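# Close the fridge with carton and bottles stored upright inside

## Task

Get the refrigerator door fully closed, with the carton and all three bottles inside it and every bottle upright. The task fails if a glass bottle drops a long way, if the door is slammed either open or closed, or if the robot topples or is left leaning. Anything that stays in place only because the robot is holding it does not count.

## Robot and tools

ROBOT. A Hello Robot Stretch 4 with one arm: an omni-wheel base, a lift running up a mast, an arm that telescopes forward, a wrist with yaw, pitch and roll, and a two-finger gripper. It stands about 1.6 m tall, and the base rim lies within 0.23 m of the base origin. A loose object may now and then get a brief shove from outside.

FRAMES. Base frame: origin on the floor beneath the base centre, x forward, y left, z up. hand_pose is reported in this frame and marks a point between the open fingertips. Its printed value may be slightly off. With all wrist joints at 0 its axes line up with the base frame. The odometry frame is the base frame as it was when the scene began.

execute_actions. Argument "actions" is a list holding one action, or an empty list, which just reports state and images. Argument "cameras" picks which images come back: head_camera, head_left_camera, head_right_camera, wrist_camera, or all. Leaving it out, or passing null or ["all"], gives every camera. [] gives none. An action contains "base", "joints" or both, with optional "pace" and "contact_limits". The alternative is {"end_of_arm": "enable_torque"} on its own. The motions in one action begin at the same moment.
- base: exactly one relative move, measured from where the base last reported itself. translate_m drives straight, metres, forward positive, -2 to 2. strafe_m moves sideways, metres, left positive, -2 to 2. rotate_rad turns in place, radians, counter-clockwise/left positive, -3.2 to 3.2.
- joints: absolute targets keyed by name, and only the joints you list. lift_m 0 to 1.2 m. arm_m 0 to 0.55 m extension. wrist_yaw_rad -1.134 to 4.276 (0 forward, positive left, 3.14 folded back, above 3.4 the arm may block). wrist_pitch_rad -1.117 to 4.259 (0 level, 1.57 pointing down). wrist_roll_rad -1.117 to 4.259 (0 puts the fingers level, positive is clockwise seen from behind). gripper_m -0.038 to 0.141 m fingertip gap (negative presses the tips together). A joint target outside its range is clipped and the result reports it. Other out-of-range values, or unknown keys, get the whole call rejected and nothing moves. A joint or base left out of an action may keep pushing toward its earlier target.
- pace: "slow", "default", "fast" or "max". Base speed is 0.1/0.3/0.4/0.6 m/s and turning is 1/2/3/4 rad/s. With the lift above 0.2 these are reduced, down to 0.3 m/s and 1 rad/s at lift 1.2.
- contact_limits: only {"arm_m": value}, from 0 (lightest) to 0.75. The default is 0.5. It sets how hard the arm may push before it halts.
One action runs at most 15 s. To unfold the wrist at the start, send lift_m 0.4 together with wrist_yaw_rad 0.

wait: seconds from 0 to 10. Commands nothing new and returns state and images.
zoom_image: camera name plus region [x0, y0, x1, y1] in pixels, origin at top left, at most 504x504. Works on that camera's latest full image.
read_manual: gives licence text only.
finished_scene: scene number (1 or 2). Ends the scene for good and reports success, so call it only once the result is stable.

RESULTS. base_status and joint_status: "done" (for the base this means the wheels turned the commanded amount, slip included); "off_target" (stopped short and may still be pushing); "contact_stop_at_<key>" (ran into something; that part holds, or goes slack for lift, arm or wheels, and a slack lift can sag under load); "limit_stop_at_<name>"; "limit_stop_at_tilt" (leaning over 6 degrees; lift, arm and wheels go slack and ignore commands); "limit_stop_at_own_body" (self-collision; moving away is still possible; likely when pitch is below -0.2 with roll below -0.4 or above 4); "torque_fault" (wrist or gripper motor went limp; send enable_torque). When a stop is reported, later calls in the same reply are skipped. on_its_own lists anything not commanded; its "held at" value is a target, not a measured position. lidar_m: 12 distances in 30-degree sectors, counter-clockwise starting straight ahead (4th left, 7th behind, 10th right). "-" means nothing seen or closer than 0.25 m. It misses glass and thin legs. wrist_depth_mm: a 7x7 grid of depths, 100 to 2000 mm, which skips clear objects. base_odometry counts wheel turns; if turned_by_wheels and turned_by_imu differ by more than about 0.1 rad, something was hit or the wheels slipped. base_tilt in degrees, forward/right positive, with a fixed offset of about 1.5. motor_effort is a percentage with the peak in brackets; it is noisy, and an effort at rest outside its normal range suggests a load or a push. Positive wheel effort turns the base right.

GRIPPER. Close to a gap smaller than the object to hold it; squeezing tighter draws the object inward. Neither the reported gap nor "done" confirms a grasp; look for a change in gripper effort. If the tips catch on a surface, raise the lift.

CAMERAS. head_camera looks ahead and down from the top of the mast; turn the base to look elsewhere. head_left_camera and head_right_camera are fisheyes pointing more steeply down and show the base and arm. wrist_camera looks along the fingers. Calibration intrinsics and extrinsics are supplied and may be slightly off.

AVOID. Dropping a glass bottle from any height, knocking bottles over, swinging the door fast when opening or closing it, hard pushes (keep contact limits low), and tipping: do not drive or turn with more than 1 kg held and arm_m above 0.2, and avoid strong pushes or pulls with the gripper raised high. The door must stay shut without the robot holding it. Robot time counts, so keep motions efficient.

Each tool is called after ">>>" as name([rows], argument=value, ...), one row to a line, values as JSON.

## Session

>>> execute_actions(actions=[])

Scene clock: 0.00 s.
base_odometry: x=+0.000 y=+0.000 heading=+0.000 (m, m, rad; odometry frame)
turned_by_wheels: +0.000 (rad since the last result)
turned_by_imu: +0.000 (rad since the last result)
base_tilt: forward=+0.0 right=-0.4 (deg)
lidar_m: 1.07 1.10 1.54 3.17 3.30 2.16 2.62 2.28 0.82 0.76 0.79 1.09
base_status: not commanded
joint_positions: lift_m=+0.264 arm_m=-0.002 wrist_yaw_rad=+3.082 wrist_pitch_rad=+0.006 wrist_roll_rad=+0.013 gripper_m=+0.057
joint_status: not commanded
motor_effort: lift_m=+21 arm_m=+0 wrist_yaw_rad=+0 wrist_pitch_rad=-6 wrist_roll_rad=+0 gripper_m=-2 wheel_0=+0 wheel_1=+0 wheel_2=+0 (%)
hand_pose: x=-0.1141 y=+0.1045 z=+0.4410 quat_wxyz=(+0.030, -0.003, +0.007, +1.000) (m; base frame)
wrist_depth_mm: - 138 - - - - - / - 130 - - - - - / 107 139 218 - - - - / 134 142 - - - - - / - - - - - - - / 1464 1464 194 1499 198 1618 1576 / 991 931 1008 111 1060 1025 1078
pictures: head_camera, head_left_camera, head_right_camera, wrist_camera
camera_calibration (this result's frames):
wrist_camera: T_world_to_cam=[[0.0412372, 0.99869, 0.030305, -0.115189], [0.0281573, 0.0291571, -0.999178, 0.495128], [-0.998753, 0.0420566, -0.0269181, 0.116767], [0, 0, 0, 1]] pos_world=[0.107429, 0.0956904, 0.501355]
Images, in order (width x height): head_camera 420x560, head_left_camera 420x672, head_right_camera 420x672, wrist_camera 616x392.

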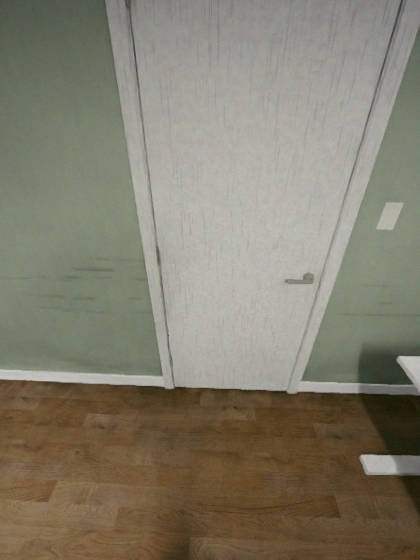

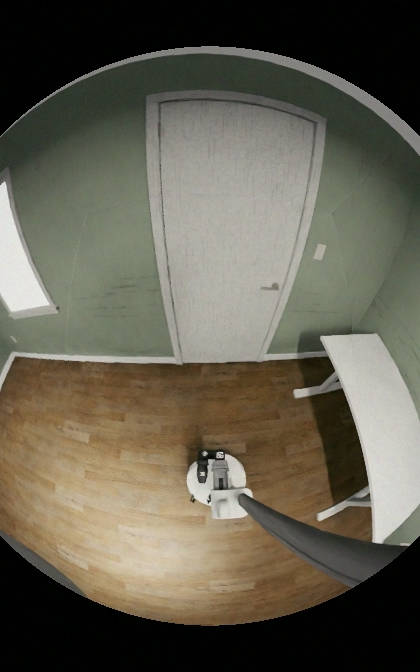

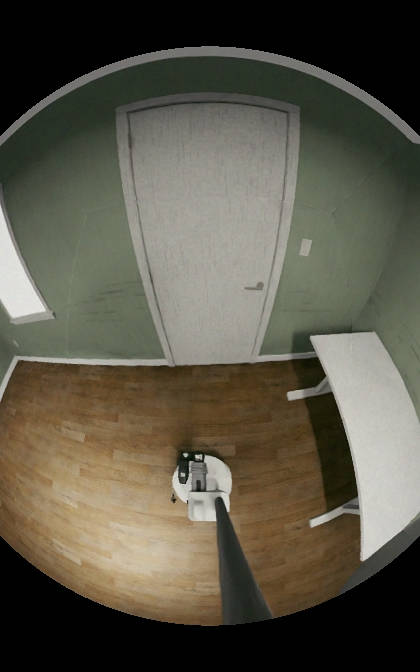

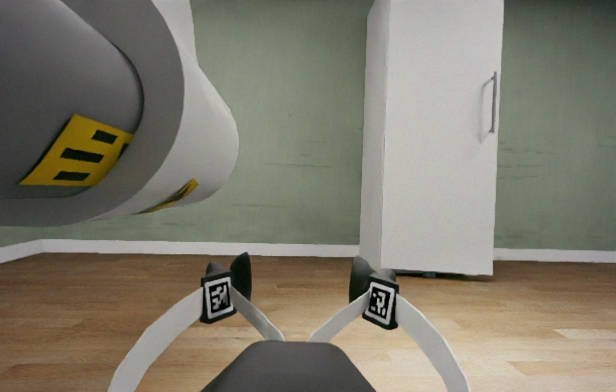

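>>> execute_actions([
  {"base":{"rotate_rad":2.365},"joints":{"lift_m":0.2},"pace":"fast"},
], cameras=["head_camera"])

>>> execute_actions([
  {"base":{"translate_m":2.0},"pace":"max"},
], cameras=["head_left_camera","head_camera"])

Scene clock: 2.67 s.
base_odometry: x=+0.000 y=+0.000 heading=+2.365 (m, m, rad; odometry frame)
turned_by_wheels: +2.365 (rad since the last result)
turned_by_imu: +2.329 (rad since the last result)
base_tilt: forward=+0.0 right=-0.4 (deg)
lidar_m: 2.18 2.13 2.63 0.94 0.77 0.77 0.93 1.09 1.08 1.26 2.08 3.14
base_status: done
joint_positions: lift_m=+0.200 arm_m=-0.002 wrist_yaw_rad=+3.082 wrist_pitch_rad=+0.006 wrist_roll_rad=+0.013 gripper_m=+0.057
joint_status: all done
motor_effort: lift_m=+17(19) arm_m=-1(1) wrist_yaw_rad=-1(0) wrist_pitch_rad=-5(6) wrist_roll_rad=-1(2) gripper_m=+0(1) wheel_0=+1(9) wheel_1=+1(6) wheel_2=+1(9) (%)
hand_pose: x=-0.1141 y=+0.1045 z=+0.3769 quat_wxyz=(+0.030, -0.003, +0.007, +1.000) (m; base frame)
wrist_depth_mm: - 138 1499 1921 1756 1499 1281 / - 130 1430 1756 1078 854 820 / 107 139 219 1708 1661 1430 1281 / 134 142 1464 1808 1708 1499 1308 / 1025 1205 1430 1808 1661 1499 1281 / 1042 1160 195 1229 198 1397 1255 / 854 820 878 112 917 891 960
pictures: head_camera
Images, in order (width x height): head_camera 420x560.

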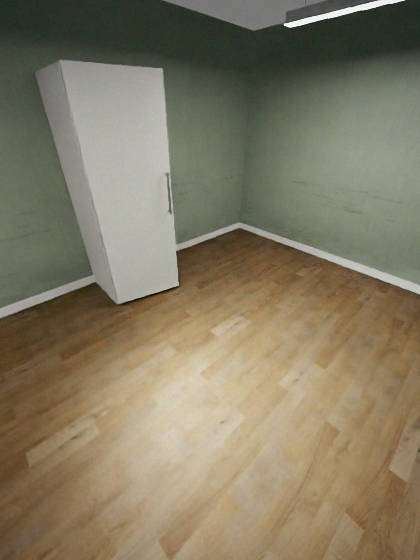

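Scene clock: 7.53 s.
base_odometry: x=-1.427 y=+1.401 heading=+2.365 (m, m, rad; odometry frame)
turned_by_wheels: +0.000 (rad since the last result)
turned_by_imu: -0.001 (rad since the last result)
base_tilt: forward=+0.0 right=-0.4 (deg)
lidar_m: 1.48 1.25 0.46 0.62 2.48 2.35 2.89 2.46 2.44 2.02 1.72 1.71
base_status: done
joint_positions: lift_m=+0.200 arm_m=-0.002 wrist_yaw_rad=+3.082 wrist_pitch_rad=+0.006 wrist_roll_rad=+0.013 gripper_m=+0.057
joint_status: not commanded
motor_effort: lift_m=+17(17) arm_m=-1(1) wrist_yaw_rad=+0(1) wrist_pitch_rad=-7(6) wrist_roll_rad=-2(0) gripper_m=-5(2) wheel_0=+0(10) wheel_1=-1(7) wheel_2=-1(17) (%)
hand_pose: x=-0.1141 y=+0.1045 z=+0.3769 quat_wxyz=(+0.030, -0.003, +0.007, +1.000) (m; base frame)
wrist_depth_mm: - 138 - - - - - / - 130 - - - - - / 107 138 217 - - - - / 134 142 - - - - - / - - - - - - - / 1255 1255 195 1336 198 1366 1464 / 866 820 891 111 917 878 960
pictures: head_camera, head_left_camera
Images, in order (width x height): head_camera 420x560, head_left_camera 420x672.

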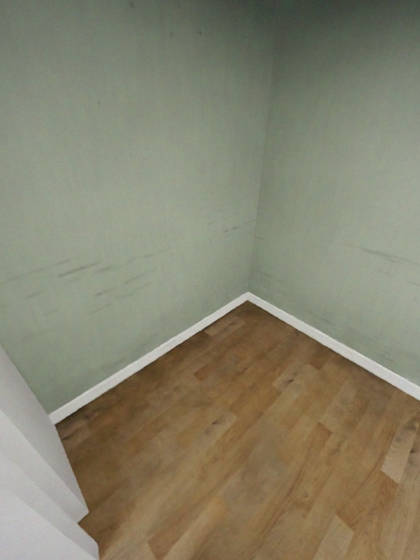

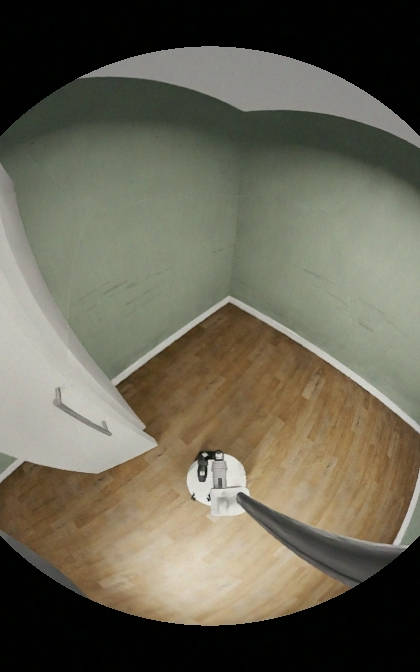

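>>> execute_actions([
  {"base":{"translate_m":0.75},"pace":"max","joints":{"lift_m":0.45,"gripper_m":-0.01}},
], cameras=[])

>>> execute_actions([
  {"base":{"rotate_rad":2.33},"joints":{"wrist_yaw_rad":0},"pace":"fast"},
])

Scene clock: 10.83 s.
base_odometry: x=-1.962 y=+1.927 heading=+2.365 (m, m, rad; odometry frame)
turned_by_wheels: +0.000 (rad since the last result)
turned_by_imu: +0.000 (rad since the last result)
base_tilt: forward=+0.0 right=-0.4 (deg)
lidar_m: 0.86 0.72 0.74 0.73 0.62 0.64 3.52 2.97 2.49 1.38 1.15 1.18
base_status: done
joint_positions: lift_m=+0.450 arm_m=-0.002 wrist_yaw_rad=+3.082 wrist_pitch_rad=+0.005 wrist_roll_rad=+0.013 gripper_m=-0.010
joint_status: all done
motor_effort: lift_m=+25(29) arm_m=-1(0) wrist_yaw_rad=+1(2) wrist_pitch_rad=-5(7) wrist_roll_rad=+0(2) gripper_m=-7(10) wheel_0=-1(5) wheel_1=-1(7) wheel_2=+0(15) (%)
hand_pose: x=-0.1141 y=+0.1045 z=+0.6264 quat_wxyz=(+0.030, -0.003, +0.007, +1.000) (m; base frame)
wrist_depth_mm: - 138 - - - - 591 / - 130 - - - - 597 / 107 139 217 - - - 609 / 134 142 - - - - 615 / - - - - - - 621 / 1983 - 185 203 - 1808 640 / 1366 1229 1397 112 1308 609 654
pictures: none
No camera images: the call's "cameras" was empty. Leave "cameras" out to get every camera's image.

Scene clock: 13.17 s.
base_odometry: x=-1.962 y=+1.927 heading=-1.588 (m, m, rad; odometry frame)
turned_by_wheels: +2.330 (rad since the last result)
turned_by_imu: +2.294 (rad since the last result)
base_tilt: forward=+0.0 right=-0.4 (deg)
lidar_m: 0.61 3.00 3.19 2.98 1.82 1.27 1.16 1.14 0.79 0.72 0.77 0.66
base_status: done
joint_positions: lift_m=+0.450 arm_m=-0.002 wrist_yaw_rad=+0.000 wrist_pitch_rad=+0.006 wrist_roll_rad=+0.013 gripper_m=-0.010
joint_status: all done
motor_effort: lift_m=+24(25) arm_m=+0(1) wrist_yaw_rad=+1(3) wrist_pitch_rad=-6(7) wrist_roll_rad=-2(1) gripper_m=-9(9) wheel_0=-1(7) wheel_1=+0(3) wheel_2=+2(8) (%)
hand_pose: x=+0.4572 y=-0.0873 z=+0.6264 quat_wxyz=(+1.000, +0.007, +0.003, +0.000) (m; base frame)
wrist_depth_mm: - - 415 768 404 413 418 / - - 415 778 413 415 421 / - - 421 831 413 418 421 / - - 418 842 410 418 424 / - - 421 732 415 421 427 / 1921 1983 184 202 413 421 430 / 1366 1205 424 111 418 424 430
pictures: head_camera, head_left_camera, head_right_camera, wrist_camera
camera_calibration (this result's frames):
wrist_camera: T_world_to_cam=[[0.0186384, -0.999367, 0.0303044, -0.116998], [-0.026376, -0.0307906, -0.999178, 0.689612], [0.999478, 0.0178237, -0.0269332, -0.215214], [0, 0, 0, 1]] pos_world=[0.235472, -0.0918542, 0.686794]
Images, in order (width x height): head_camera 420x560, head_left_camera 420x672, head_right_camera 420x672, wrist_camera 616x392.

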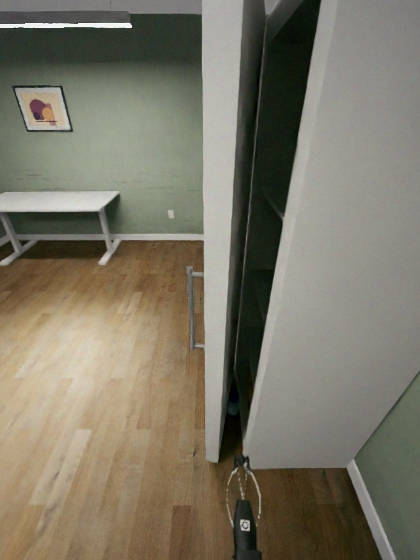

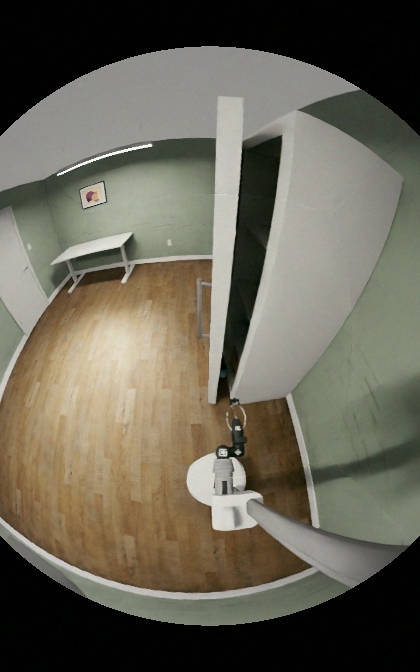

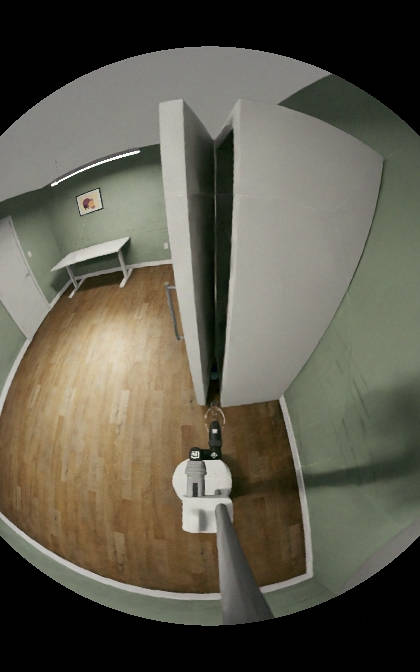

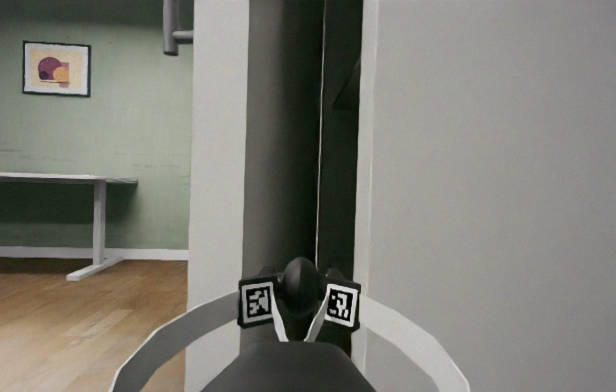

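>>> execute_actions([
  {"joints":{"arm_m":0.32,"wrist_roll_rad":1.57},"contact_limits":{"arm_m":0.15}},
], cameras=[])

>>> execute_actions([
  {"base":{"strafe_m":0.3},"pace":"slow"},
], cameras=["head_camera"])

Scene clock: 15.57 s.
base_odometry: x=-1.962 y=+1.927 heading=-1.588 (m, m, rad; odometry frame)
turned_by_wheels: +0.000 (rad since the last result)
turned_by_imu: +0.000 (rad since the last result)
base_tilt: forward=+0.0 right=-0.4 (deg)
lidar_m: 0.63 3.05 3.20 2.97 1.83 1.28 1.18 1.15 0.79 0.73 0.75 0.65
base_status: not commanded
joint_positions: lift_m=+0.450 arm_m=+0.319 wrist_yaw_rad=+0.000 wrist_pitch_rad=+0.005 wrist_roll_rad=+1.570 gripper_m=-0.010
joint_status: all done
motor_effort: lift_m=+23(24) arm_m=+6(8) wrist_yaw_rad=-1(0) wrist_pitch_rad=-6(7) wrist_roll_rad=-1(4) gripper_m=-9(8) wheel_0=-1(1) wheel_1=+0(0) wheel_2=+1(2) (%)
contact_limits: arm_m 0.15
hand_pose: x=+0.7784 y=-0.0874 z=+0.6264 quat_wxyz=(+0.707, +0.707, +0.002, -0.002) (m; base frame)
wrist_depth_mm: - - - - - - - / - - - - - - - / 135 137 128 120 123 115 - / 634 627 634 640 634 647 654 / 389 402 415 433 445 462 480 / 276 282 183 202 286 312 319 / 213 206 220 111 217 233 238
pictures: none
No camera images: the call's "cameras" was empty. Leave "cameras" out to get every camera's image.

Scene clock: 19.70 s.
base_odometry: x=-1.662 y=+1.921 heading=-1.588 (m, m, rad; odometry frame)
turned_by_wheels: +0.000 (rad since the last result)
turned_by_imu: -0.001 (rad since the last result)
base_tilt: forward=+0.0 right=-0.4 (deg)
lidar_m: 0.80 2.89 2.88 2.68 1.87 1.30 1.20 1.24 1.10 1.03 0.92 0.77
base_status: done
joint_positions: lift_m=+0.450 arm_m=+0.319 wrist_yaw_rad=+0.000 wrist_pitch_rad=+0.005 wrist_roll_rad=+1.570 gripper_m=-0.010
joint_status: not commanded
motor_effort: lift_m=+24(23) arm_m=+4(6) wrist_yaw_rad=+2(30) wrist_pitch_rad=-6(7) wrist_roll_rad=-1(0) gripper_m=-10(10) wheel_0=-1(16) wheel_1=+0(7) wheel_2=+1(2) (%)
hand_pose: x=+0.7786 y=-0.0875 z=+0.6264 quat_wxyz=(+0.707, +0.707, +0.002, -0.002) (m; base frame)
wrist_depth_mm: 661 654 634 640 640 640 640 / 580 603 597 615 621 634 640 / 496 504 508 517 517 525 535 / 427 433 439 445 452 455 462 / 379 384 387 389 397 399 402 / 338 343 183 202 345 359 355 / 307 303 310 111 310 320 324
pictures: head_camera
Images, in order (width x height): head_camera 420x560.

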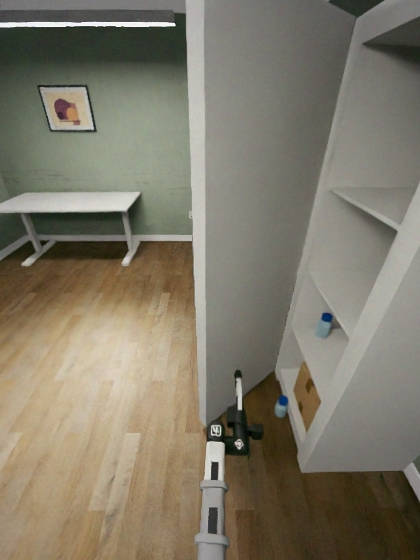

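>>> execute_actions([
  {"base":{"translate_m":0.3},"pace":"slow"},
], cameras=["head_camera"])

Scene clock: 24.40 s.
base_odometry: x=-1.668 y=+1.621 heading=-1.588 (m, m, rad; odometry frame)
turned_by_wheels: +0.000 (rad since the last result)
turned_by_imu: +0.000 (rad since the last result)
base_tilt: forward=+0.0 right=-0.4 (deg)
lidar_m: 0.73 0.78 2.85 2.69 2.32 1.62 1.49 1.54 1.08 1.01 0.56 0.65
base_status: done
joint_positions: lift_m=+0.450 arm_m=+0.319 wrist_yaw_rad=+0.000 wrist_pitch_rad=+0.005 wrist_roll_rad=+1.570 gripper_m=-0.010
joint_status: not commanded
motor_effort: lift_m=+24(23) arm_m=+5(4) wrist_yaw_rad=+1(7) wrist_pitch_rad=-6(5) wrist_roll_rad=+0(1) gripper_m=-8(8) wheel_0=+1(5) wheel_1=+2(0) wheel_2=+0(2) (%)
hand_pose: x=+0.7786 y=-0.0874 z=+0.6264 quat_wxyz=(+0.707, +0.707, +0.002, -0.002) (m; base frame)
wrist_depth_mm: 342 342 349 351 353 355 357 / 322 325 327 330 330 334 336 / 304 307 309 310 314 315 319 / 287 290 293 294 297 298 300 / 274 276 277 279 282 282 283 / 262 264 184 202 265 268 271 / 249 249 252 111 252 256 258
pictures: head_camera
Images, in order (width x height): head_camera 420x560.

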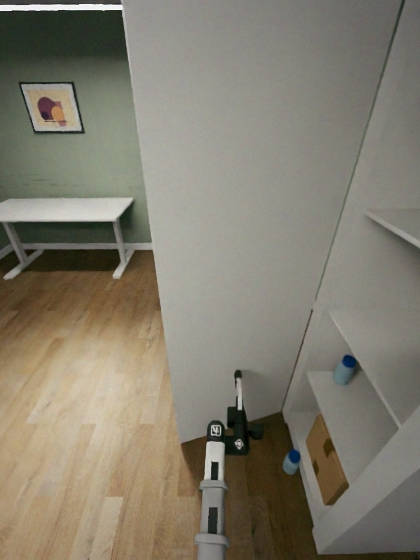

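>>> execute_actions([
  {"joints":{"arm_m":0.42},"contact_limits":{"arm_m":0.15},"pace":"slow"},
], cameras=[])

>>> execute_actions([
  {"base":{"strafe_m":0.47},"joints":{"arm_m":0.0,"wrist_roll_rad":0,"gripper_m":0.13,"wrist_pitch_rad":0.43,"lift_m":0.25},"pace":"fast"},
], cameras=["head_camera"])

>>> execute_actions([
  {"base":{"rotate_rad":-1.54},"joints":{"arm_m":0.17},"pace":"fast"},
], cameras=[])

>>> execute_actions([
  {"base":{"strafe_m":0.6},"joints":{"arm_m":0.25,"lift_m":0.001},"pace":"fast"},
])

Scene clock: 27.73 s.
base_odometry: x=-1.668 y=+1.621 heading=-1.588 (m, m, rad; odometry frame)
turned_by_wheels: +0.000 (rad since the last result)
turned_by_imu: +0.000 (rad since the last result)
base_tilt: forward=+0.0 right=-0.4 (deg)
lidar_m: 0.87 0.87 2.90 2.70 2.29 1.62 1.49 1.53 1.08 1.01 0.56 0.64
base_status: not commanded
joint_positions: lift_m=+0.450 arm_m=+0.419 wrist_yaw_rad=+0.000 wrist_pitch_rad=+0.005 wrist_roll_rad=+1.570 gripper_m=-0.010
joint_status: all done
motor_effort: lift_m=+23(24) arm_m=+6(5) wrist_yaw_rad=+1(1) wrist_pitch_rad=-5(6) wrist_roll_rad=-1(0) gripper_m=-9(9) wheel_0=+1(1) wheel_1=+2(2) wheel_2=+0(0) (%)
contact_limits: arm_m 0.15
hand_pose: x=+0.8783 y=-0.0874 z=+0.6264 quat_wxyz=(+0.707, +0.707, +0.002, -0.002) (m; base frame)
wrist_depth_mm: 266 267 267 267 270 271 271 / 262 263 264 264 265 266 267 / 258 258 259 262 262 262 262 / 253 254 255 256 256 258 259 / 250 250 251 251 253 254 254 / 246 248 184 202 249 250 251 / 242 241 243 111 245 245 246
pictures: none
No camera images: the call's "cameras" was empty. Leave "cameras" out to get every camera's image.

Scene clock: 30.13 s.
base_odometry: x=-1.198 y=+1.614 heading=-1.588 (m, m, rad; odometry frame)
turned_by_wheels: +0.000 (rad since the last result)
turned_by_imu: -0.001 (rad since the last result)
base_tilt: forward=+0.0 right=-0.3 (deg)
lidar_m: 0.87 2.48 2.38 2.22 2.29 1.64 1.52 1.56 1.58 1.47 0.97 0.85
base_status: done
joint_positions: lift_m=+0.250 arm_m=+0.001 wrist_yaw_rad=+0.000 wrist_pitch_rad=+0.432 wrist_roll_rad=+0.000 gripper_m=+0.130
joint_status: all done
motor_effort: lift_m=+16(21) arm_m=-6(7) wrist_yaw_rad=+1(3) wrist_pitch_rad=-7(6) wrist_roll_rad=-1(7) gripper_m=-1(10) wheel_0=+1(11) wheel_1=-1(12) wheel_2=+1(3) (%)
hand_pose: x=+0.4339 y=-0.0874 z=+0.3078 quat_wxyz=(+0.977, +0.000, +0.214, +0.000) (m; base frame)
wrist_depth_mm: - - - - 609 559 574 / - - - - 609 591 615 / 1397 1430 1464 1499 640 647 654 / 960 976 991 1025 691 699 707 / 750 759 768 778 723 750 759 / 609 574 574 634 213 627 661 / 512 521 525 111 544 530 549
pictures: head_camera
Images, in order (width x height): head_camera 420x560.

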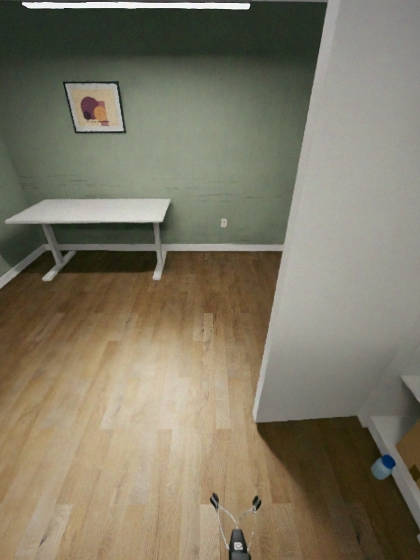

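Scene clock: 31.87 s.
base_odometry: x=-1.198 y=+1.614 heading=-3.128 (m, m, rad; odometry frame)
turned_by_wheels: -1.540 (rad since the last result)
turned_by_imu: -1.516 (rad since the last result)
base_tilt: forward=+0.0 right=-0.3 (deg)
lidar_m: 1.20 0.97 0.88 2.51 2.54 2.38 2.25 2.25 1.59 1.52 1.58 1.56
base_status: done
joint_positions: lift_m=+0.250 arm_m=+0.169 wrist_yaw_rad=+0.000 wrist_pitch_rad=+0.432 wrist_roll_rad=+0.000 gripper_m=+0.130
joint_status: all done
motor_effort: lift_m=+17(17) arm_m=+5(7) wrist_yaw_rad=+1(1) wrist_pitch_rad=-6(4) wrist_roll_rad=-2(3) gripper_m=-2(1) wheel_0=-1(6) wheel_1=+0(7) wheel_2=-2(10) (%)
hand_pose: x=+0.6019 y=-0.0874 z=+0.3078 quat_wxyz=(+0.977, +0.000, +0.214, +0.000) (m; base frame)
wrist_depth_mm: 544 809 976 976 976 960 991 / 549 820 1042 1025 1042 1042 1042 / 554 831 1118 1138 1098 1098 1098 / 580 831 1008 1025 1060 1078 1098 / 627 741 768 778 798 809 831 / 609 569 574 627 213 621 654 / 517 517 521 111 535 530 549
pictures: none
No camera images: the call's "cameras" was empty. Leave "cameras" out to get every camera's image.

Scene clock: 34.57 s.
base_odometry: x=-1.189 y=+1.014 heading=-3.128 (m, m, rad; odometry frame)
turned_by_wheels: +0.000 (rad since the last result)
turned_by_imu: -0.001 (rad since the last result)
base_tilt: forward=+0.0 right=-0.4 (deg)
lidar_m: 0.85 0.36 0.35 2.01 1.91 2.37 2.26 2.33 2.24 2.12 2.15 0.96
base_status: done
joint_positions: lift_m=+0.001 arm_m=+0.249 wrist_yaw_rad=+0.000 wrist_pitch_rad=+0.432 wrist_roll_rad=+0.000 gripper_m=+0.130
joint_status: all done
motor_effort: lift_m=+16(17) arm_m=+6(6) wrist_yaw_rad=-2(1) wrist_pitch_rad=-6(5) wrist_roll_rad=-1(2) gripper_m=-1(1) wheel_0=-1(10) wheel_1=-2(11) wheel_2=-1(4) (%)
hand_pose: x=+0.6819 y=-0.0874 z=+0.0589 quat_wxyz=(+0.977, +0.000, +0.214, +0.000) (m; base frame)
wrist_depth_mm: 484 634 424 430 449 392 904 / 418 424 445 449 427 427 931 / 442 439 392 442 442 654 750 / 433 439 407 462 473 466 496 / 332 338 343 349 355 364 370 / 272 255 259 283 213 279 296 / 229 231 234 111 241 236 246
pictures: head_camera, head_left_camera, head_right_camera, wrist_camera
camera_calibration (this result's frames):
wrist_camera: T_world_to_cam=[[0.0348993, -0.998879, 0.0319706, -0.115179], [-0.436987, -0.044022, -0.89839, 0.401437], [0.89879, 0.0173824, -0.438034, -0.362262], [0, 0, 0, 1]] pos_world=[0.50504, -0.0910806, 0.205646]
Images, in order (width x height): head_camera 420x560, head_left_camera 420x672, head_right_camera 420x672, wrist_camera 616x392.

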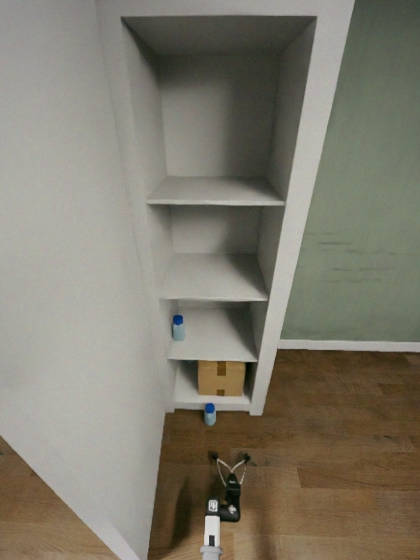

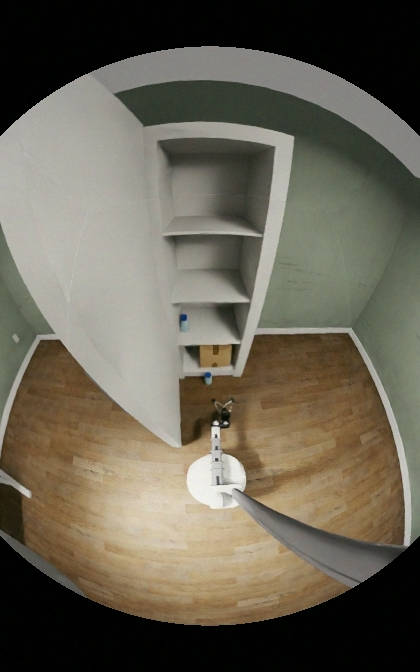

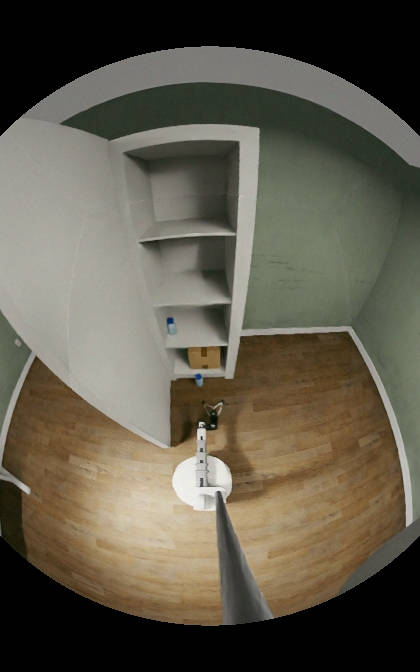

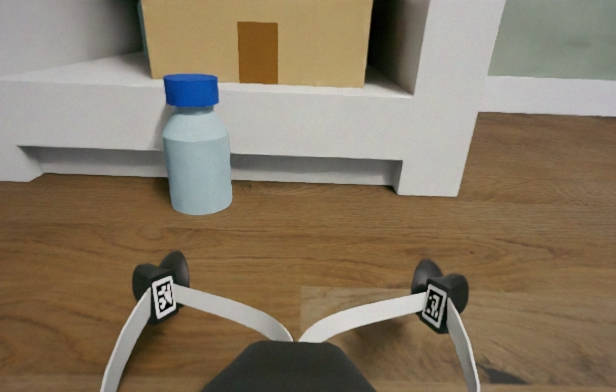

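>>> execute_actions([
  {"base":{"strafe_m":0.117},"joints":{"arm_m":0.33}},
], cameras=["wrist_camera"])

Scene clock: 36.43 s.
base_odometry: x=-1.188 y=+0.897 heading=-3.128 (m, m, rad; odometry frame)
turned_by_wheels: +0.000 (rad since the last result)
turned_by_imu: +0.000 (rad since the last result)
base_tilt: forward=+0.0 right=-0.4 (deg)
lidar_m: 0.65 0.28 2.07 2.17 1.80 2.36 2.26 2.32 2.35 2.22 2.15 0.94
base_status: done
joint_positions: lift_m=+0.001 arm_m=+0.329 wrist_yaw_rad=+0.000 wrist_pitch_rad=+0.432 wrist_roll_rad=+0.000 gripper_m=+0.130
joint_status: all done
motor_effort: lift_m=+16(16) arm_m=+6(5) wrist_yaw_rad=+1(1) wrist_pitch_rad=-4(6) wrist_roll_rad=-3(3) gripper_m=-2(1) wheel_0=+1(7) wheel_1=-2(5) wheel_2=-1(1) (%)
hand_pose: x=+0.7619 y=-0.0874 z=+0.0589 quat_wxyz=(+0.977, +0.000, +0.214, +0.000) (m; base frame)
wrist_depth_mm: 322 484 559 355 353 359 349 / 342 410 373 364 368 384 345 / 355 355 357 303 355 357 357 / 379 410 410 315 413 415 387 / 334 340 343 332 357 366 368 / 272 256 259 282 213 281 294 / 230 230 234 111 241 236 245
pictures: wrist_camera
camera_calibration (this result's frames):
wrist_camera: T_world_to_cam=[[0.0349636, -0.998877, 0.031972, -0.118002], [-0.436949, -0.0440506, -0.898407, 0.43637], [0.898806, 0.0174414, -0.437999, -0.43416], [0, 0, 0, 1]] pos_world=[0.585023, -0.091075, 0.20565]
Images, in order (width x height): wrist_camera 616x392.

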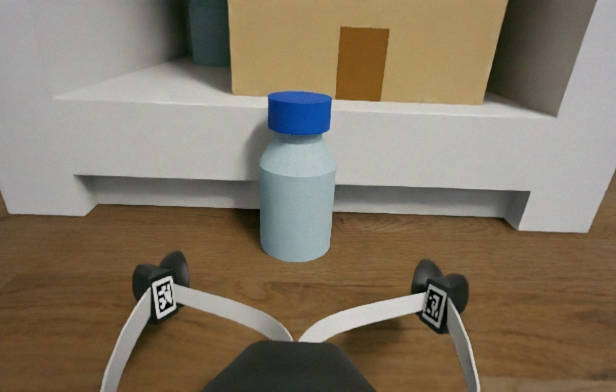

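>>> execute_actions([
  {"joints":{"arm_m":0.453},"contact_limits":{"arm_m":0.2}},
], cameras=["wrist_camera"])

>>> execute_actions([
  {"joints":{"gripper_m":0.02}},
], cameras=["wrist_camera"])

Scene clock: 38.47 s.
base_odometry: x=-1.188 y=+0.897 heading=-3.128 (m, m, rad; odometry frame)
turned_by_wheels: +0.000 (rad since the last result)
turned_by_imu: +0.000 (rad since the last result)
base_tilt: forward=+0.0 right=-0.4 (deg)
lidar_m: 0.63 0.28 2.08 2.15 1.81 2.37 2.26 2.31 2.34 2.23 2.14 0.97
base_status: not commanded
joint_positions: lift_m=+0.001 arm_m=+0.452 wrist_yaw_rad=+0.000 wrist_pitch_rad=+0.432 wrist_roll_rad=+0.000 gripper_m=+0.130
joint_status: all done
motor_effort: lift_m=+16(16) arm_m=+6(6) wrist_yaw_rad=+2(1) wrist_pitch_rad=-6(6) wrist_roll_rad=-2(2) gripper_m=+0(1) wheel_0=+1(1) wheel_1=-2(2) wheel_2=-1(1) (%)
contact_limits: arm_m 0.2
hand_pose: x=+0.8849 y=-0.0874 z=+0.0589 quat_wxyz=(+0.977, +0.000, +0.214, +0.000) (m; base frame)
wrist_depth_mm: 327 462 242 242 243 244 244 / 315 407 257 258 258 258 263 / 236 236 239 196 258 266 273 / 245 246 243 188 248 248 247 / 300 262 258 191 264 268 267 / 271 257 218 199 213 281 291 / 229 229 234 111 239 236 245
pictures: wrist_camera
camera_calibration (this result's frames):
wrist_camera: T_world_to_cam=[[0.0349502, -0.998877, 0.0319724, -0.122294], [-0.436939, -0.044045, -0.898412, 0.490101], [0.898812, 0.0174297, -0.437988, -0.544699], [0, 0, 0, 1]] pos_world=[0.708001, -0.0910761, 0.205651]
Images, in order (width x height): wrist_camera 616x392.

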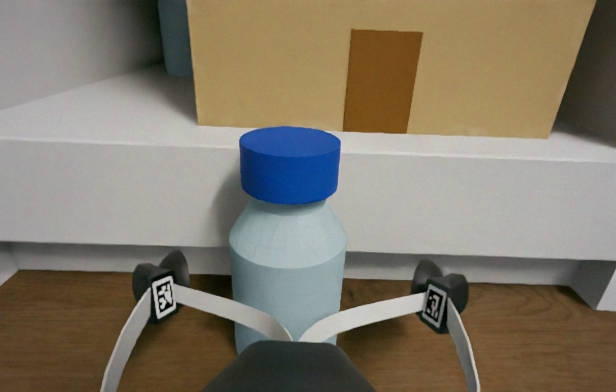

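Scene clock: 40.47 s.
base_odometry: x=-1.188 y=+0.897 heading=-3.128 (m, m, rad; odometry frame)
turned_by_wheels: +0.000 (rad since the last result)
turned_by_imu: +0.000 (rad since the last result)
base_tilt: forward=+0.0 right=-0.4 (deg)
lidar_m: 0.65 0.28 2.06 2.18 1.81 2.37 2.26 2.34 2.33 2.22 2.15 0.96
base_status: not commanded
joint_positions: lift_m=+0.001 arm_m=+0.452 wrist_yaw_rad=+0.000 wrist_pitch_rad=+0.437 wrist_roll_rad=+0.000 gripper_m=+0.020
joint_status: all done
motor_effort: lift_m=+18(17) arm_m=+6(6) wrist_yaw_rad=+1(1) wrist_pitch_rad=-19(19) wrist_roll_rad=-1(2) gripper_m=-19(22) wheel_0=+1(1) wheel_1=-2(3) wheel_2=-1(1) (%)
hand_pose: x=+0.8843 y=-0.0874 z=+0.0576 quat_wxyz=(+0.976, +0.000, +0.217, +0.000) (m; base frame)
wrist_depth_mm: 329 462 242 243 242 243 243 / 315 382 257 257 258 258 263 / 234 236 237 173 243 253 260 / 248 247 248 173 247 249 249 / 297 303 258 178 265 304 270 / 266 257 189 187 184 283 287 / 224 220 228 112 236 224 240
pictures: wrist_camera
camera_calibration (this result's frames):
wrist_camera: T_world_to_cam=[[0.0352217, -0.99887, 0.0319041, -0.122447], [-0.441186, -0.0441857, -0.896327, 0.49227], [0.896724, 0.0174945, -0.442244, -0.542694], [0, 0, 0, 1]] pos_world=[0.708143, -0.0910634, 0.205139]
Images, in order (width x height): wrist_camera 616x392.

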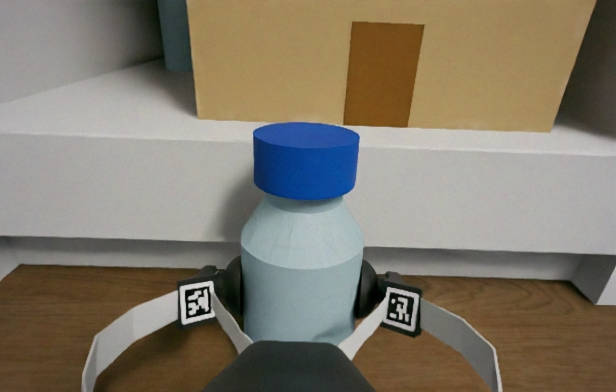

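>>> execute_actions([
  {"base":{"strafe_m":-0.1},"joints":{"lift_m":0.55,"arm_m":0.43}},
], cameras=["wrist_camera"])

>>> execute_actions([
  {"base":{"translate_m":0.07},"joints":{"arm_m":0.54},"contact_limits":{"arm_m":0.2}},
], cameras=["wrist_camera","head_camera"])

Scene clock: 44.13 s.
base_odometry: x=-1.189 y=+0.997 heading=-3.128 (m, m, rad; odometry frame)
turned_by_wheels: +0.000 (rad since the last result)
turned_by_imu: +0.000 (rad since the last result)
base_tilt: forward=-0.1 right=-0.3 (deg)
lidar_m: 0.85 0.33 0.35 2.17 1.90 2.38 2.27 2.32 2.23 2.13 2.17 0.95
base_status: done
joint_positions: lift_m=+0.549 arm_m=+0.431 wrist_yaw_rad=+0.000 wrist_pitch_rad=+0.437 wrist_roll_rad=+0.000 gripper_m=+0.020
joint_status: all done
motor_effort: lift_m=+28(29) arm_m=-6(9) wrist_yaw_rad=+1(3) wrist_pitch_rad=-20(20) wrist_roll_rad=-2(2) gripper_m=-17(19) wheel_0=-2(9) wheel_1=+1(10) wheel_2=-1(2) (%)
hand_pose: x=+0.8634 y=-0.0874 z=+0.6056 quat_wxyz=(+0.976, +0.000, +0.217, +0.000) (m; base frame)
wrist_depth_mm: 469 609 615 615 564 287 224 / 445 647 654 654 554 285 239 / 410 661 691 173 539 279 256 / 427 521 535 173 496 283 281 / 397 404 389 178 404 303 917 / 442 345 189 187 184 324 1008 / 492 424 413 111 445 347 917
pictures: wrist_camera
camera_calibration (this result's frames):
wrist_camera: T_world_to_cam=[[0.0349761, -0.998879, 0.0319006, -0.139045], [-0.441285, -0.0440758, -0.896284, 0.974302], [0.896685, 0.0172713, -0.442332, -0.281484], [0, 0, 0, 1]] pos_world=[0.687211, -0.0910846, 0.753177]
Images, in order (width x height): wrist_camera 616x392.

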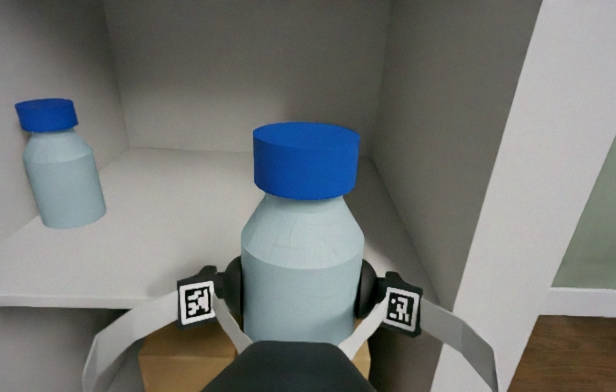

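Scene clock: 45.47 s.
base_odometry: x=-1.259 y=+0.996 heading=-3.128 (m, m, rad; odometry frame)
turned_by_wheels: +0.000 (rad since the last result)
turned_by_imu: +0.000 (rad since the last result)
base_tilt: forward=+0.0 right=-0.4 (deg)
lidar_m: 0.83 0.33 0.29 2.46 1.90 2.44 2.32 2.39 2.23 2.14 2.05 0.87
base_status: done
joint_positions: lift_m=+0.549 arm_m=+0.539 wrist_yaw_rad=+0.000 wrist_pitch_rad=+0.437 wrist_roll_rad=+0.000 gripper_m=+0.020
joint_status: all done
motor_effort: lift_m=+28(28) arm_m=+6(8) wrist_yaw_rad=-1(1) wrist_pitch_rad=-20(21) wrist_roll_rad=+0(3) gripper_m=-17(19) wheel_0=+0(4) wheel_1=+0(6) wheel_2=+2(11) (%)
contact_limits: arm_m 0.2
hand_pose: x=+0.9713 y=-0.0874 z=+0.6056 quat_wxyz=(+0.976, +0.000, +0.217, +0.000) (m; base frame)
wrist_depth_mm: 449 452 455 452 449 278 201 / 477 488 484 484 473 273 198 / 477 512 521 173 508 271 197 / 462 525 530 172 492 268 195 / 399 407 394 179 399 266 195 / 325 317 188 188 185 247 193 / 276 270 279 112 287 229 191
pictures: head_camera, wrist_camera
camera_calibration (this result's frames):
wrist_camera: T_world_to_cam=[[0.0351509, -0.998873, 0.0318994, -0.142944], [-0.44131, -0.0441526, -0.896268, 1.02194], [0.896666, 0.0174271, -0.442365, -0.378239], [0, 0, 0, 1]] pos_world=[0.795173, -0.0910698, 0.753174]
Images, in order (width x height): head_camera 420x560, wrist_camera 616x392.

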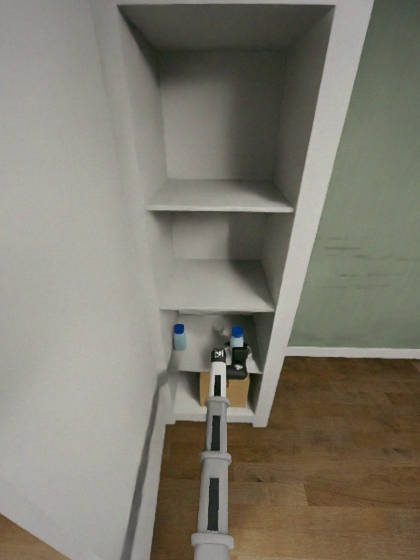

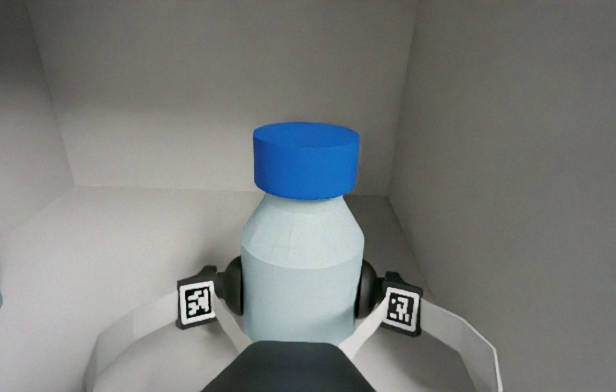

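>>> execute_actions([
  {"joints":{"lift_m":0.504},"pace":"slow"},
], cameras=[])

>>> execute_actions([
  {"joints":{"gripper_m":0.11}},
], cameras=["wrist_camera"])

>>> execute_actions([
  {"joints":{"arm_m":0.0},"base":{"translate_m":-0.33}},
], cameras=["wrist_camera","head_camera"])

Scene clock: 47.20 s.
base_odometry: x=-1.259 y=+0.996 heading=-3.128 (m, m, rad; odometry frame)
turned_by_wheels: +0.000 (rad since the last result)
turned_by_imu: +0.000 (rad since the last result)
base_tilt: forward=+0.0 right=-0.4 (deg)
lidar_m: 0.84 0.33 0.29 2.46 1.94 2.43 2.33 2.40 2.23 2.12 2.05 0.89
base_status: not commanded
joint_positions: lift_m=+0.504 arm_m=+0.539 wrist_yaw_rad=+0.000 wrist_pitch_rad=+0.437 wrist_roll_rad=+0.000 gripper_m=+0.020
joint_status: all done
motor_effort: lift_m=+18(28) arm_m=+6(5) wrist_yaw_rad=+1(0) wrist_pitch_rad=-20(19) wrist_roll_rad=-1(1) gripper_m=-18(17) wheel_0=+0(0) wheel_1=+0(1) wheel_2=+2(2) (%)
hand_pose: x=+0.9713 y=-0.0874 z=+0.5604 quat_wxyz=(+0.976, +0.000, +0.217, +0.000) (m; base frame)
wrist_depth_mm: 449 452 459 455 452 277 200 / 466 484 484 484 469 273 199 / 480 512 521 173 508 272 197 / 421 430 433 173 430 266 196 / 324 329 317 178 343 265 195 / 265 257 189 187 185 247 193 / 224 219 228 112 235 221 191
pictures: none
No camera images: the call's "cameras" was empty. Leave "cameras" out to get every camera's image.

Scene clock: 48.93 s.
base_odometry: x=-1.259 y=+0.996 heading=-3.128 (m, m, rad; odometry frame)
turned_by_wheels: +0.000 (rad since the last result)
turned_by_imu: +0.000 (rad since the last result)
base_tilt: forward=+0.0 right=-0.4 (deg)
lidar_m: 0.84 0.34 0.28 2.46 1.93 2.45 2.32 2.40 2.25 2.11 2.05 0.87
base_status: not commanded
joint_positions: lift_m=+0.504 arm_m=+0.539 wrist_yaw_rad=+0.000 wrist_pitch_rad=+0.432 wrist_roll_rad=+0.000 gripper_m=+0.110
joint_status: all done
motor_effort: lift_m=+18(18) arm_m=+6(6) wrist_yaw_rad=+1(4) wrist_pitch_rad=-6(19) wrist_roll_rad=-1(1) gripper_m=-2(19) wheel_0=+0(0) wheel_1=-1(0) wheel_2=+1(2) (%)
hand_pose: x=+0.9719 y=-0.0875 z=+0.5617 quat_wxyz=(+0.977, +0.000, +0.214, +0.000) (m; base frame)
wrist_depth_mm: 452 455 455 452 449 278 200 / 477 484 488 484 477 273 198 / 477 517 517 191 500 271 197 / 424 436 442 175 439 267 196 / 332 338 314 184 355 264 195 / 271 263 202 190 196 247 192 / 229 224 232 112 240 229 191
pictures: wrist_camera
camera_calibration (this result's frames):
wrist_camera: T_world_to_cam=[[0.0346037, -0.998886, 0.032068, -0.14123], [-0.436977, -0.0439798, -0.898397, 0.979851], [0.898807, 0.0170749, -0.438013, -0.402711], [0, 0, 0, 1]] pos_world=[0.795019, -0.0911032, 0.708431]
Images, in order (width x height): wrist_camera 616x392.

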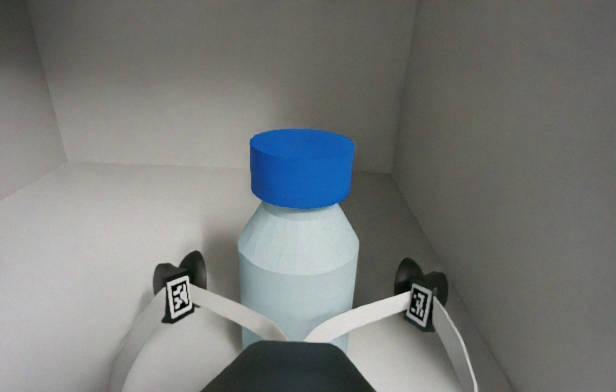

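Scene clock: 51.57 s.
base_odometry: x=-0.929 y=+1.000 heading=-3.128 (m, m, rad; odometry frame)
turned_by_wheels: +0.000 (rad since the last result)
turned_by_imu: +0.000 (rad since the last result)
base_tilt: forward=+0.0 right=-0.3 (deg)
lidar_m: 1.11 0.55 2.41 1.83 1.88 2.11 2.00 2.05 2.23 2.14 2.20 1.81
base_status: done
joint_positions: lift_m=+0.504 arm_m=+0.001 wrist_yaw_rad=+0.000 wrist_pitch_rad=+0.432 wrist_roll_rad=+0.000 gripper_m=+0.110
joint_status: all done
motor_effort: lift_m=+18(18) arm_m=-6(6) wrist_yaw_rad=+3(1) wrist_pitch_rad=-4(6) wrist_roll_rad=-1(1) gripper_m=-1(3) wheel_0=-1(2) wheel_1=+1(0) wheel_2=-2(6) (%)
hand_pose: x=+0.4339 y=-0.0875 z=+0.5617 quat_wxyz=(+0.977, +0.000, +0.214, +0.000) (m; base frame)
wrist_depth_mm: 477 750 1205 1255 1042 1336 1366 / 477 759 1025 1060 1060 1430 1430 / 477 750 1229 1042 1499 1464 1499 / 477 759 1160 1078 1499 1618 1576 / 480 691 1098 1098 1182 1281 1308 / 484 654 917 976 198 1008 1042 / 484 676 820 111 842 820 854
pictures: head_camera, wrist_camera
camera_calibration (this result's frames):
wrist_camera: T_world_to_cam=[[0.0346371, -0.998885, 0.0320629, -0.122618], [-0.437107, -0.0439923, -0.898333, 0.744764], [0.898742, 0.0171008, -0.438143, 0.0808885], [0, 0, 0, 1]] pos_world=[0.257091, -0.0911008, 0.708419]
Images, in order (width x height): head_camera 420x560, wrist_camera 616x392.

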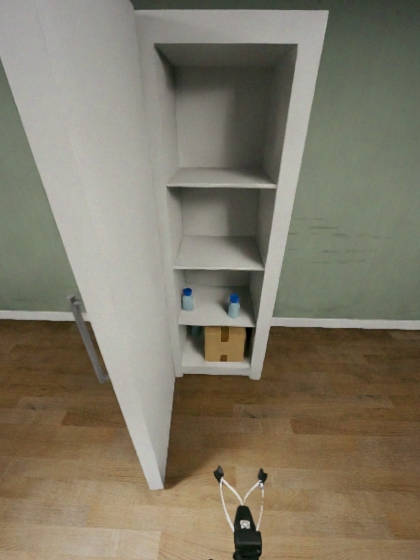

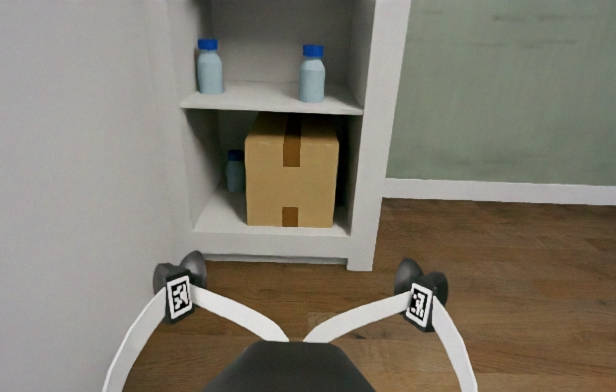

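>>> execute_actions([
  {"joints":{"lift_m":0.4,"wrist_pitch_rad":0,"wrist_roll_rad":1.57,"gripper_m":-0.01},"base":{"strafe_m":0.46},"pace":"fast"},
], cameras=["head_camera"])

>>> execute_actions([
  {"joints":{"arm_m":0.22},"contact_limits":{"arm_m":0.15}},
], cameras=[])

>>> execute_actions([
  {"base":{"strafe_m":-0.42},"joints":{"arm_m":0.26},"pace":"slow"},
], cameras=["head_camera"])

Scene clock: 55.23 s.
base_odometry: x=-0.923 y=+0.540 heading=-3.129 (m, m, rad; odometry frame)
turned_by_wheels: +0.000 (rad since the last result)
turned_by_imu: +0.000 (rad since the last result)
base_tilt: forward=+0.0 right=-0.3 (deg)
lidar_m: 0.53 1.77 2.23 1.38 1.40 1.88 2.01 2.08 2.73 2.60 2.51 0.52
base_status: done
joint_positions: lift_m=+0.400 arm_m=+0.001 wrist_yaw_rad=+0.000 wrist_pitch_rad=+0.002 wrist_roll_rad=+1.570 gripper_m=-0.010
joint_status: all done
motor_effort: lift_m=+16(16) arm_m=-6(6) wrist_yaw_rad=+2(1) wrist_pitch_rad=-7(13) wrist_roll_rad=+0(6) gripper_m=-7(7) wheel_0=+1(10) wheel_1=-2(10) wheel_2=-2(3) (%)
hand_pose: x=+0.4604 y=-0.0874 z=+0.5779 quat_wxyz=(+0.707, +0.707, +0.001, -0.001) (m; base frame)
wrist_depth_mm: 1060 1229 1138 1118 1025 976 831 / 991 1255 1255 1308 960 976 809 / 279 281 281 281 282 282 282 / 831 621 492 410 349 304 282 / 1537 1499 1464 1464 1499 1160 798 / 1430 1499 185 202 1464 1118 788 / 1499 1464 1499 111 1464 1060 788
pictures: head_camera
Images, in order (width x height): head_camera 420x560.

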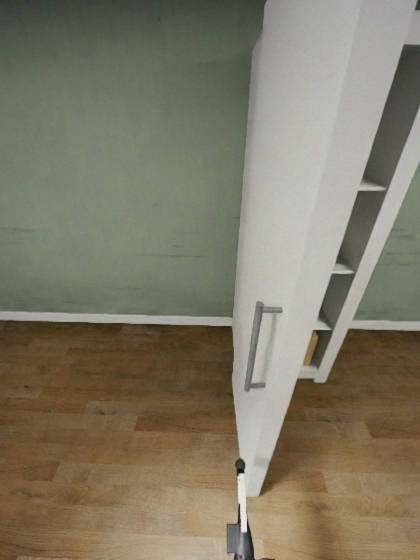

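Scene clock: 57.00 s.
base_odometry: x=-0.923 y=+0.540 heading=-3.129 (m, m, rad; odometry frame)
turned_by_wheels: +0.000 (rad since the last result)
turned_by_imu: +0.000 (rad since the last result)
base_tilt: forward=+0.0 right=-0.4 (deg)
lidar_m: 0.52 1.77 2.23 1.38 1.42 1.89 2.01 2.08 2.72 2.58 2.53 0.50
base_status: not commanded
joint_positions: lift_m=+0.400 arm_m=+0.219 wrist_yaw_rad=+0.000 wrist_pitch_rad=+0.002 wrist_roll_rad=+1.570 gripper_m=-0.010
joint_status: all done
motor_effort: lift_m=+16(16) arm_m=+6(9) wrist_yaw_rad=+0(1) wrist_pitch_rad=-6(8) wrist_roll_rad=+0(0) gripper_m=-8(10) wheel_0=+0(1) wheel_1=-2(2) wheel_2=-1(1) (%)
contact_limits: arm_m 0.15
hand_pose: x=+0.6784 y=-0.0874 z=+0.5780 quat_wxyz=(+0.707, +0.707, +0.001, -0.001) (m; base frame)
wrist_depth_mm: - - - - - - - / - - - - - - - / - - - - - - - / 314 375 251 255 198 162 - / 1255 1255 1255 1255 1255 1138 798 / 1255 1281 184 202 1255 1138 788 / 1229 1308 1255 111 1281 1060 778
pictures: none
No camera images: the call's "cameras" was empty. Leave "cameras" out to get every camera's image.

Scene clock: 62.33 s.
base_odometry: x=-0.928 y=+0.960 heading=-3.129 (m, m, rad; odometry frame)
turned_by_wheels: +0.000 (rad since the last result)
turned_by_imu: +0.001 (rad since the last result)
base_tilt: forward=+0.0 right=-0.4 (deg)
lidar_m: 1.06 1.79 2.40 1.81 1.83 2.11 2.00 2.03 2.28 2.17 2.27 1.07
base_status: done
joint_positions: lift_m=+0.400 arm_m=+0.259 wrist_yaw_rad=+0.000 wrist_pitch_rad=+0.002 wrist_roll_rad=+1.570 gripper_m=-0.010
joint_status: all done
motor_effort: lift_m=+16(16) arm_m=+6(8) wrist_yaw_rad=+0(21) wrist_pitch_rad=-6(4) wrist_roll_rad=-1(1) gripper_m=-9(9) wheel_0=+1(15) wheel_1=-2(7) wheel_2=-1(2) (%)
hand_pose: x=+0.7183 y=-0.0874 z=+0.5780 quat_wxyz=(+0.707, +0.707, +0.001, -0.001) (m; base frame)
wrist_depth_mm: 1229 1229 1229 1255 1255 1205 842 / 603 603 603 603 603 603 603 / 597 609 591 609 603 609 603 / 603 603 603 609 609 609 609 / 609 609 609 603 609 609 615 / 615 621 184 202 615 615 615 / 621 609 615 111 621 621 621
pictures: head_camera
Images, in order (width x height): head_camera 420x560.

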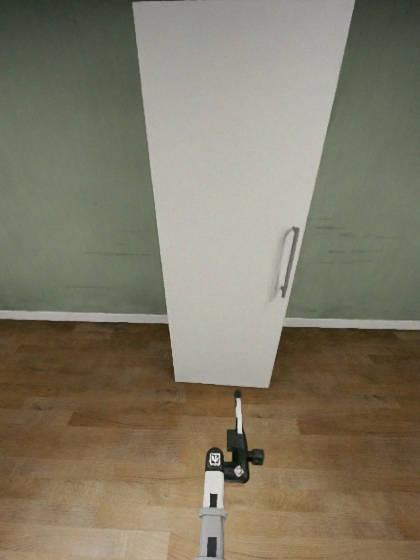

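>>> execute_actions([
  {"base":{"translate_m":0.17},"joints":{"arm_m":0.43}},
], cameras=[])

>>> execute_actions([
  {"joints":{"arm_m":0.5},"contact_limits":{"arm_m":0.1},"pace":"slow"},
], cameras=["head_camera"])

Scene clock: 64.60 s.
base_odometry: x=-1.098 y=+0.958 heading=-3.129 (m, m, rad; odometry frame)
turned_by_wheels: +0.000 (rad since the last result)
turned_by_imu: +0.000 (rad since the last result)
base_tilt: forward=+0.0 right=-0.4 (deg)
lidar_m: 0.92 0.95 2.16 1.84 1.86 2.28 2.17 2.24 2.28 2.15 2.24 0.92
base_status: done
joint_positions: lift_m=+0.400 arm_m=+0.429 wrist_yaw_rad=+0.000 wrist_pitch_rad=+0.002 wrist_roll_rad=+1.570 gripper_m=-0.010
joint_status: all done
motor_effort: lift_m=+16(16) arm_m=+6(6) wrist_yaw_rad=+1(2) wrist_pitch_rad=-5(6) wrist_roll_rad=-2(1) gripper_m=-8(8) wheel_0=-1(2) wheel_1=+1(0) wheel_2=+0(7) (%)
hand_pose: x=+0.8884 y=-0.0874 z=+0.5780 quat_wxyz=(+0.707, +0.707, +0.001, -0.001) (m; base frame)
wrist_depth_mm: 289 289 290 289 289 291 290 / 287 289 289 289 290 290 290 / 289 290 289 289 290 290 290 / 287 286 289 289 290 290 289 / 287 289 287 287 289 287 287 / 286 287 184 202 290 289 289 / 286 286 287 111 289 289 287
pictures: none
No camera images: the call's "cameras" was empty. Leave "cameras" out to get every camera's image.

Scene clock: 66.20 s.
base_odometry: x=-1.098 y=+0.958 heading=-3.129 (m, m, rad; odometry frame)
turned_by_wheels: +0.000 (rad since the last result)
turned_by_imu: +0.000 (rad since the last result)
base_tilt: forward=+0.0 right=-0.4 (deg)
lidar_m: 0.92 0.95 2.15 1.84 1.86 2.27 2.16 2.24 2.29 2.18 2.25 0.93
base_status: not commanded
joint_positions: lift_m=+0.400 arm_m=+0.488 wrist_yaw_rad=-0.004 wrist_pitch_rad=+0.002 wrist_roll_rad=+1.570 gripper_m=-0.010
joint_status: arm_m contact_stop (moved +0.059 of +0.071)
on_its_own: arm_m is slack since a contact_stop (your +0.500 is given up); wrist_yaw_rad is at rest, and its effort (+15) is outside its rest range (-13 to +13)
motor_effort: lift_m=+16(16) arm_m=+0(13) wrist_yaw_rad=+15(15) wrist_pitch_rad=-4(6) wrist_roll_rad=-1(1) gripper_m=-3(9) wheel_0=+3(4) wheel_1=+3(3) wheel_2=-6(7) (%)
contact_limits: arm_m 0.1
hand_pose: x=+0.9466 y=-0.0887 z=+0.5781 quat_wxyz=(+0.707, +0.707, -0.001, -0.002) (m; base frame)
wrist_depth_mm: 232 232 233 232 234 234 235 / 232 232 232 233 232 234 234 / 230 231 231 232 233 232 234 / 230 230 231 232 231 232 233 / 229 230 231 229 231 233 232 / 229 229 185 209 185 231 232 / 229 229 229 111 231 230 231
pictures: head_camera
Images, in order (width x height): head_camera 420x560.

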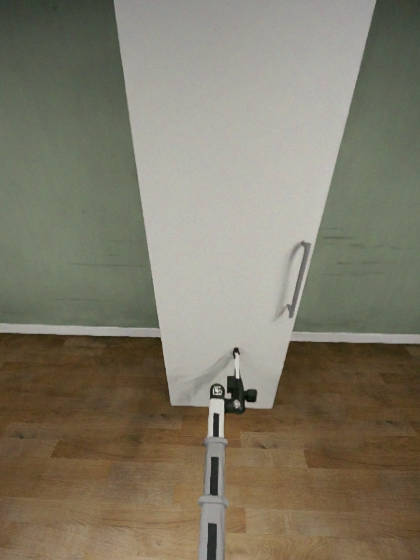

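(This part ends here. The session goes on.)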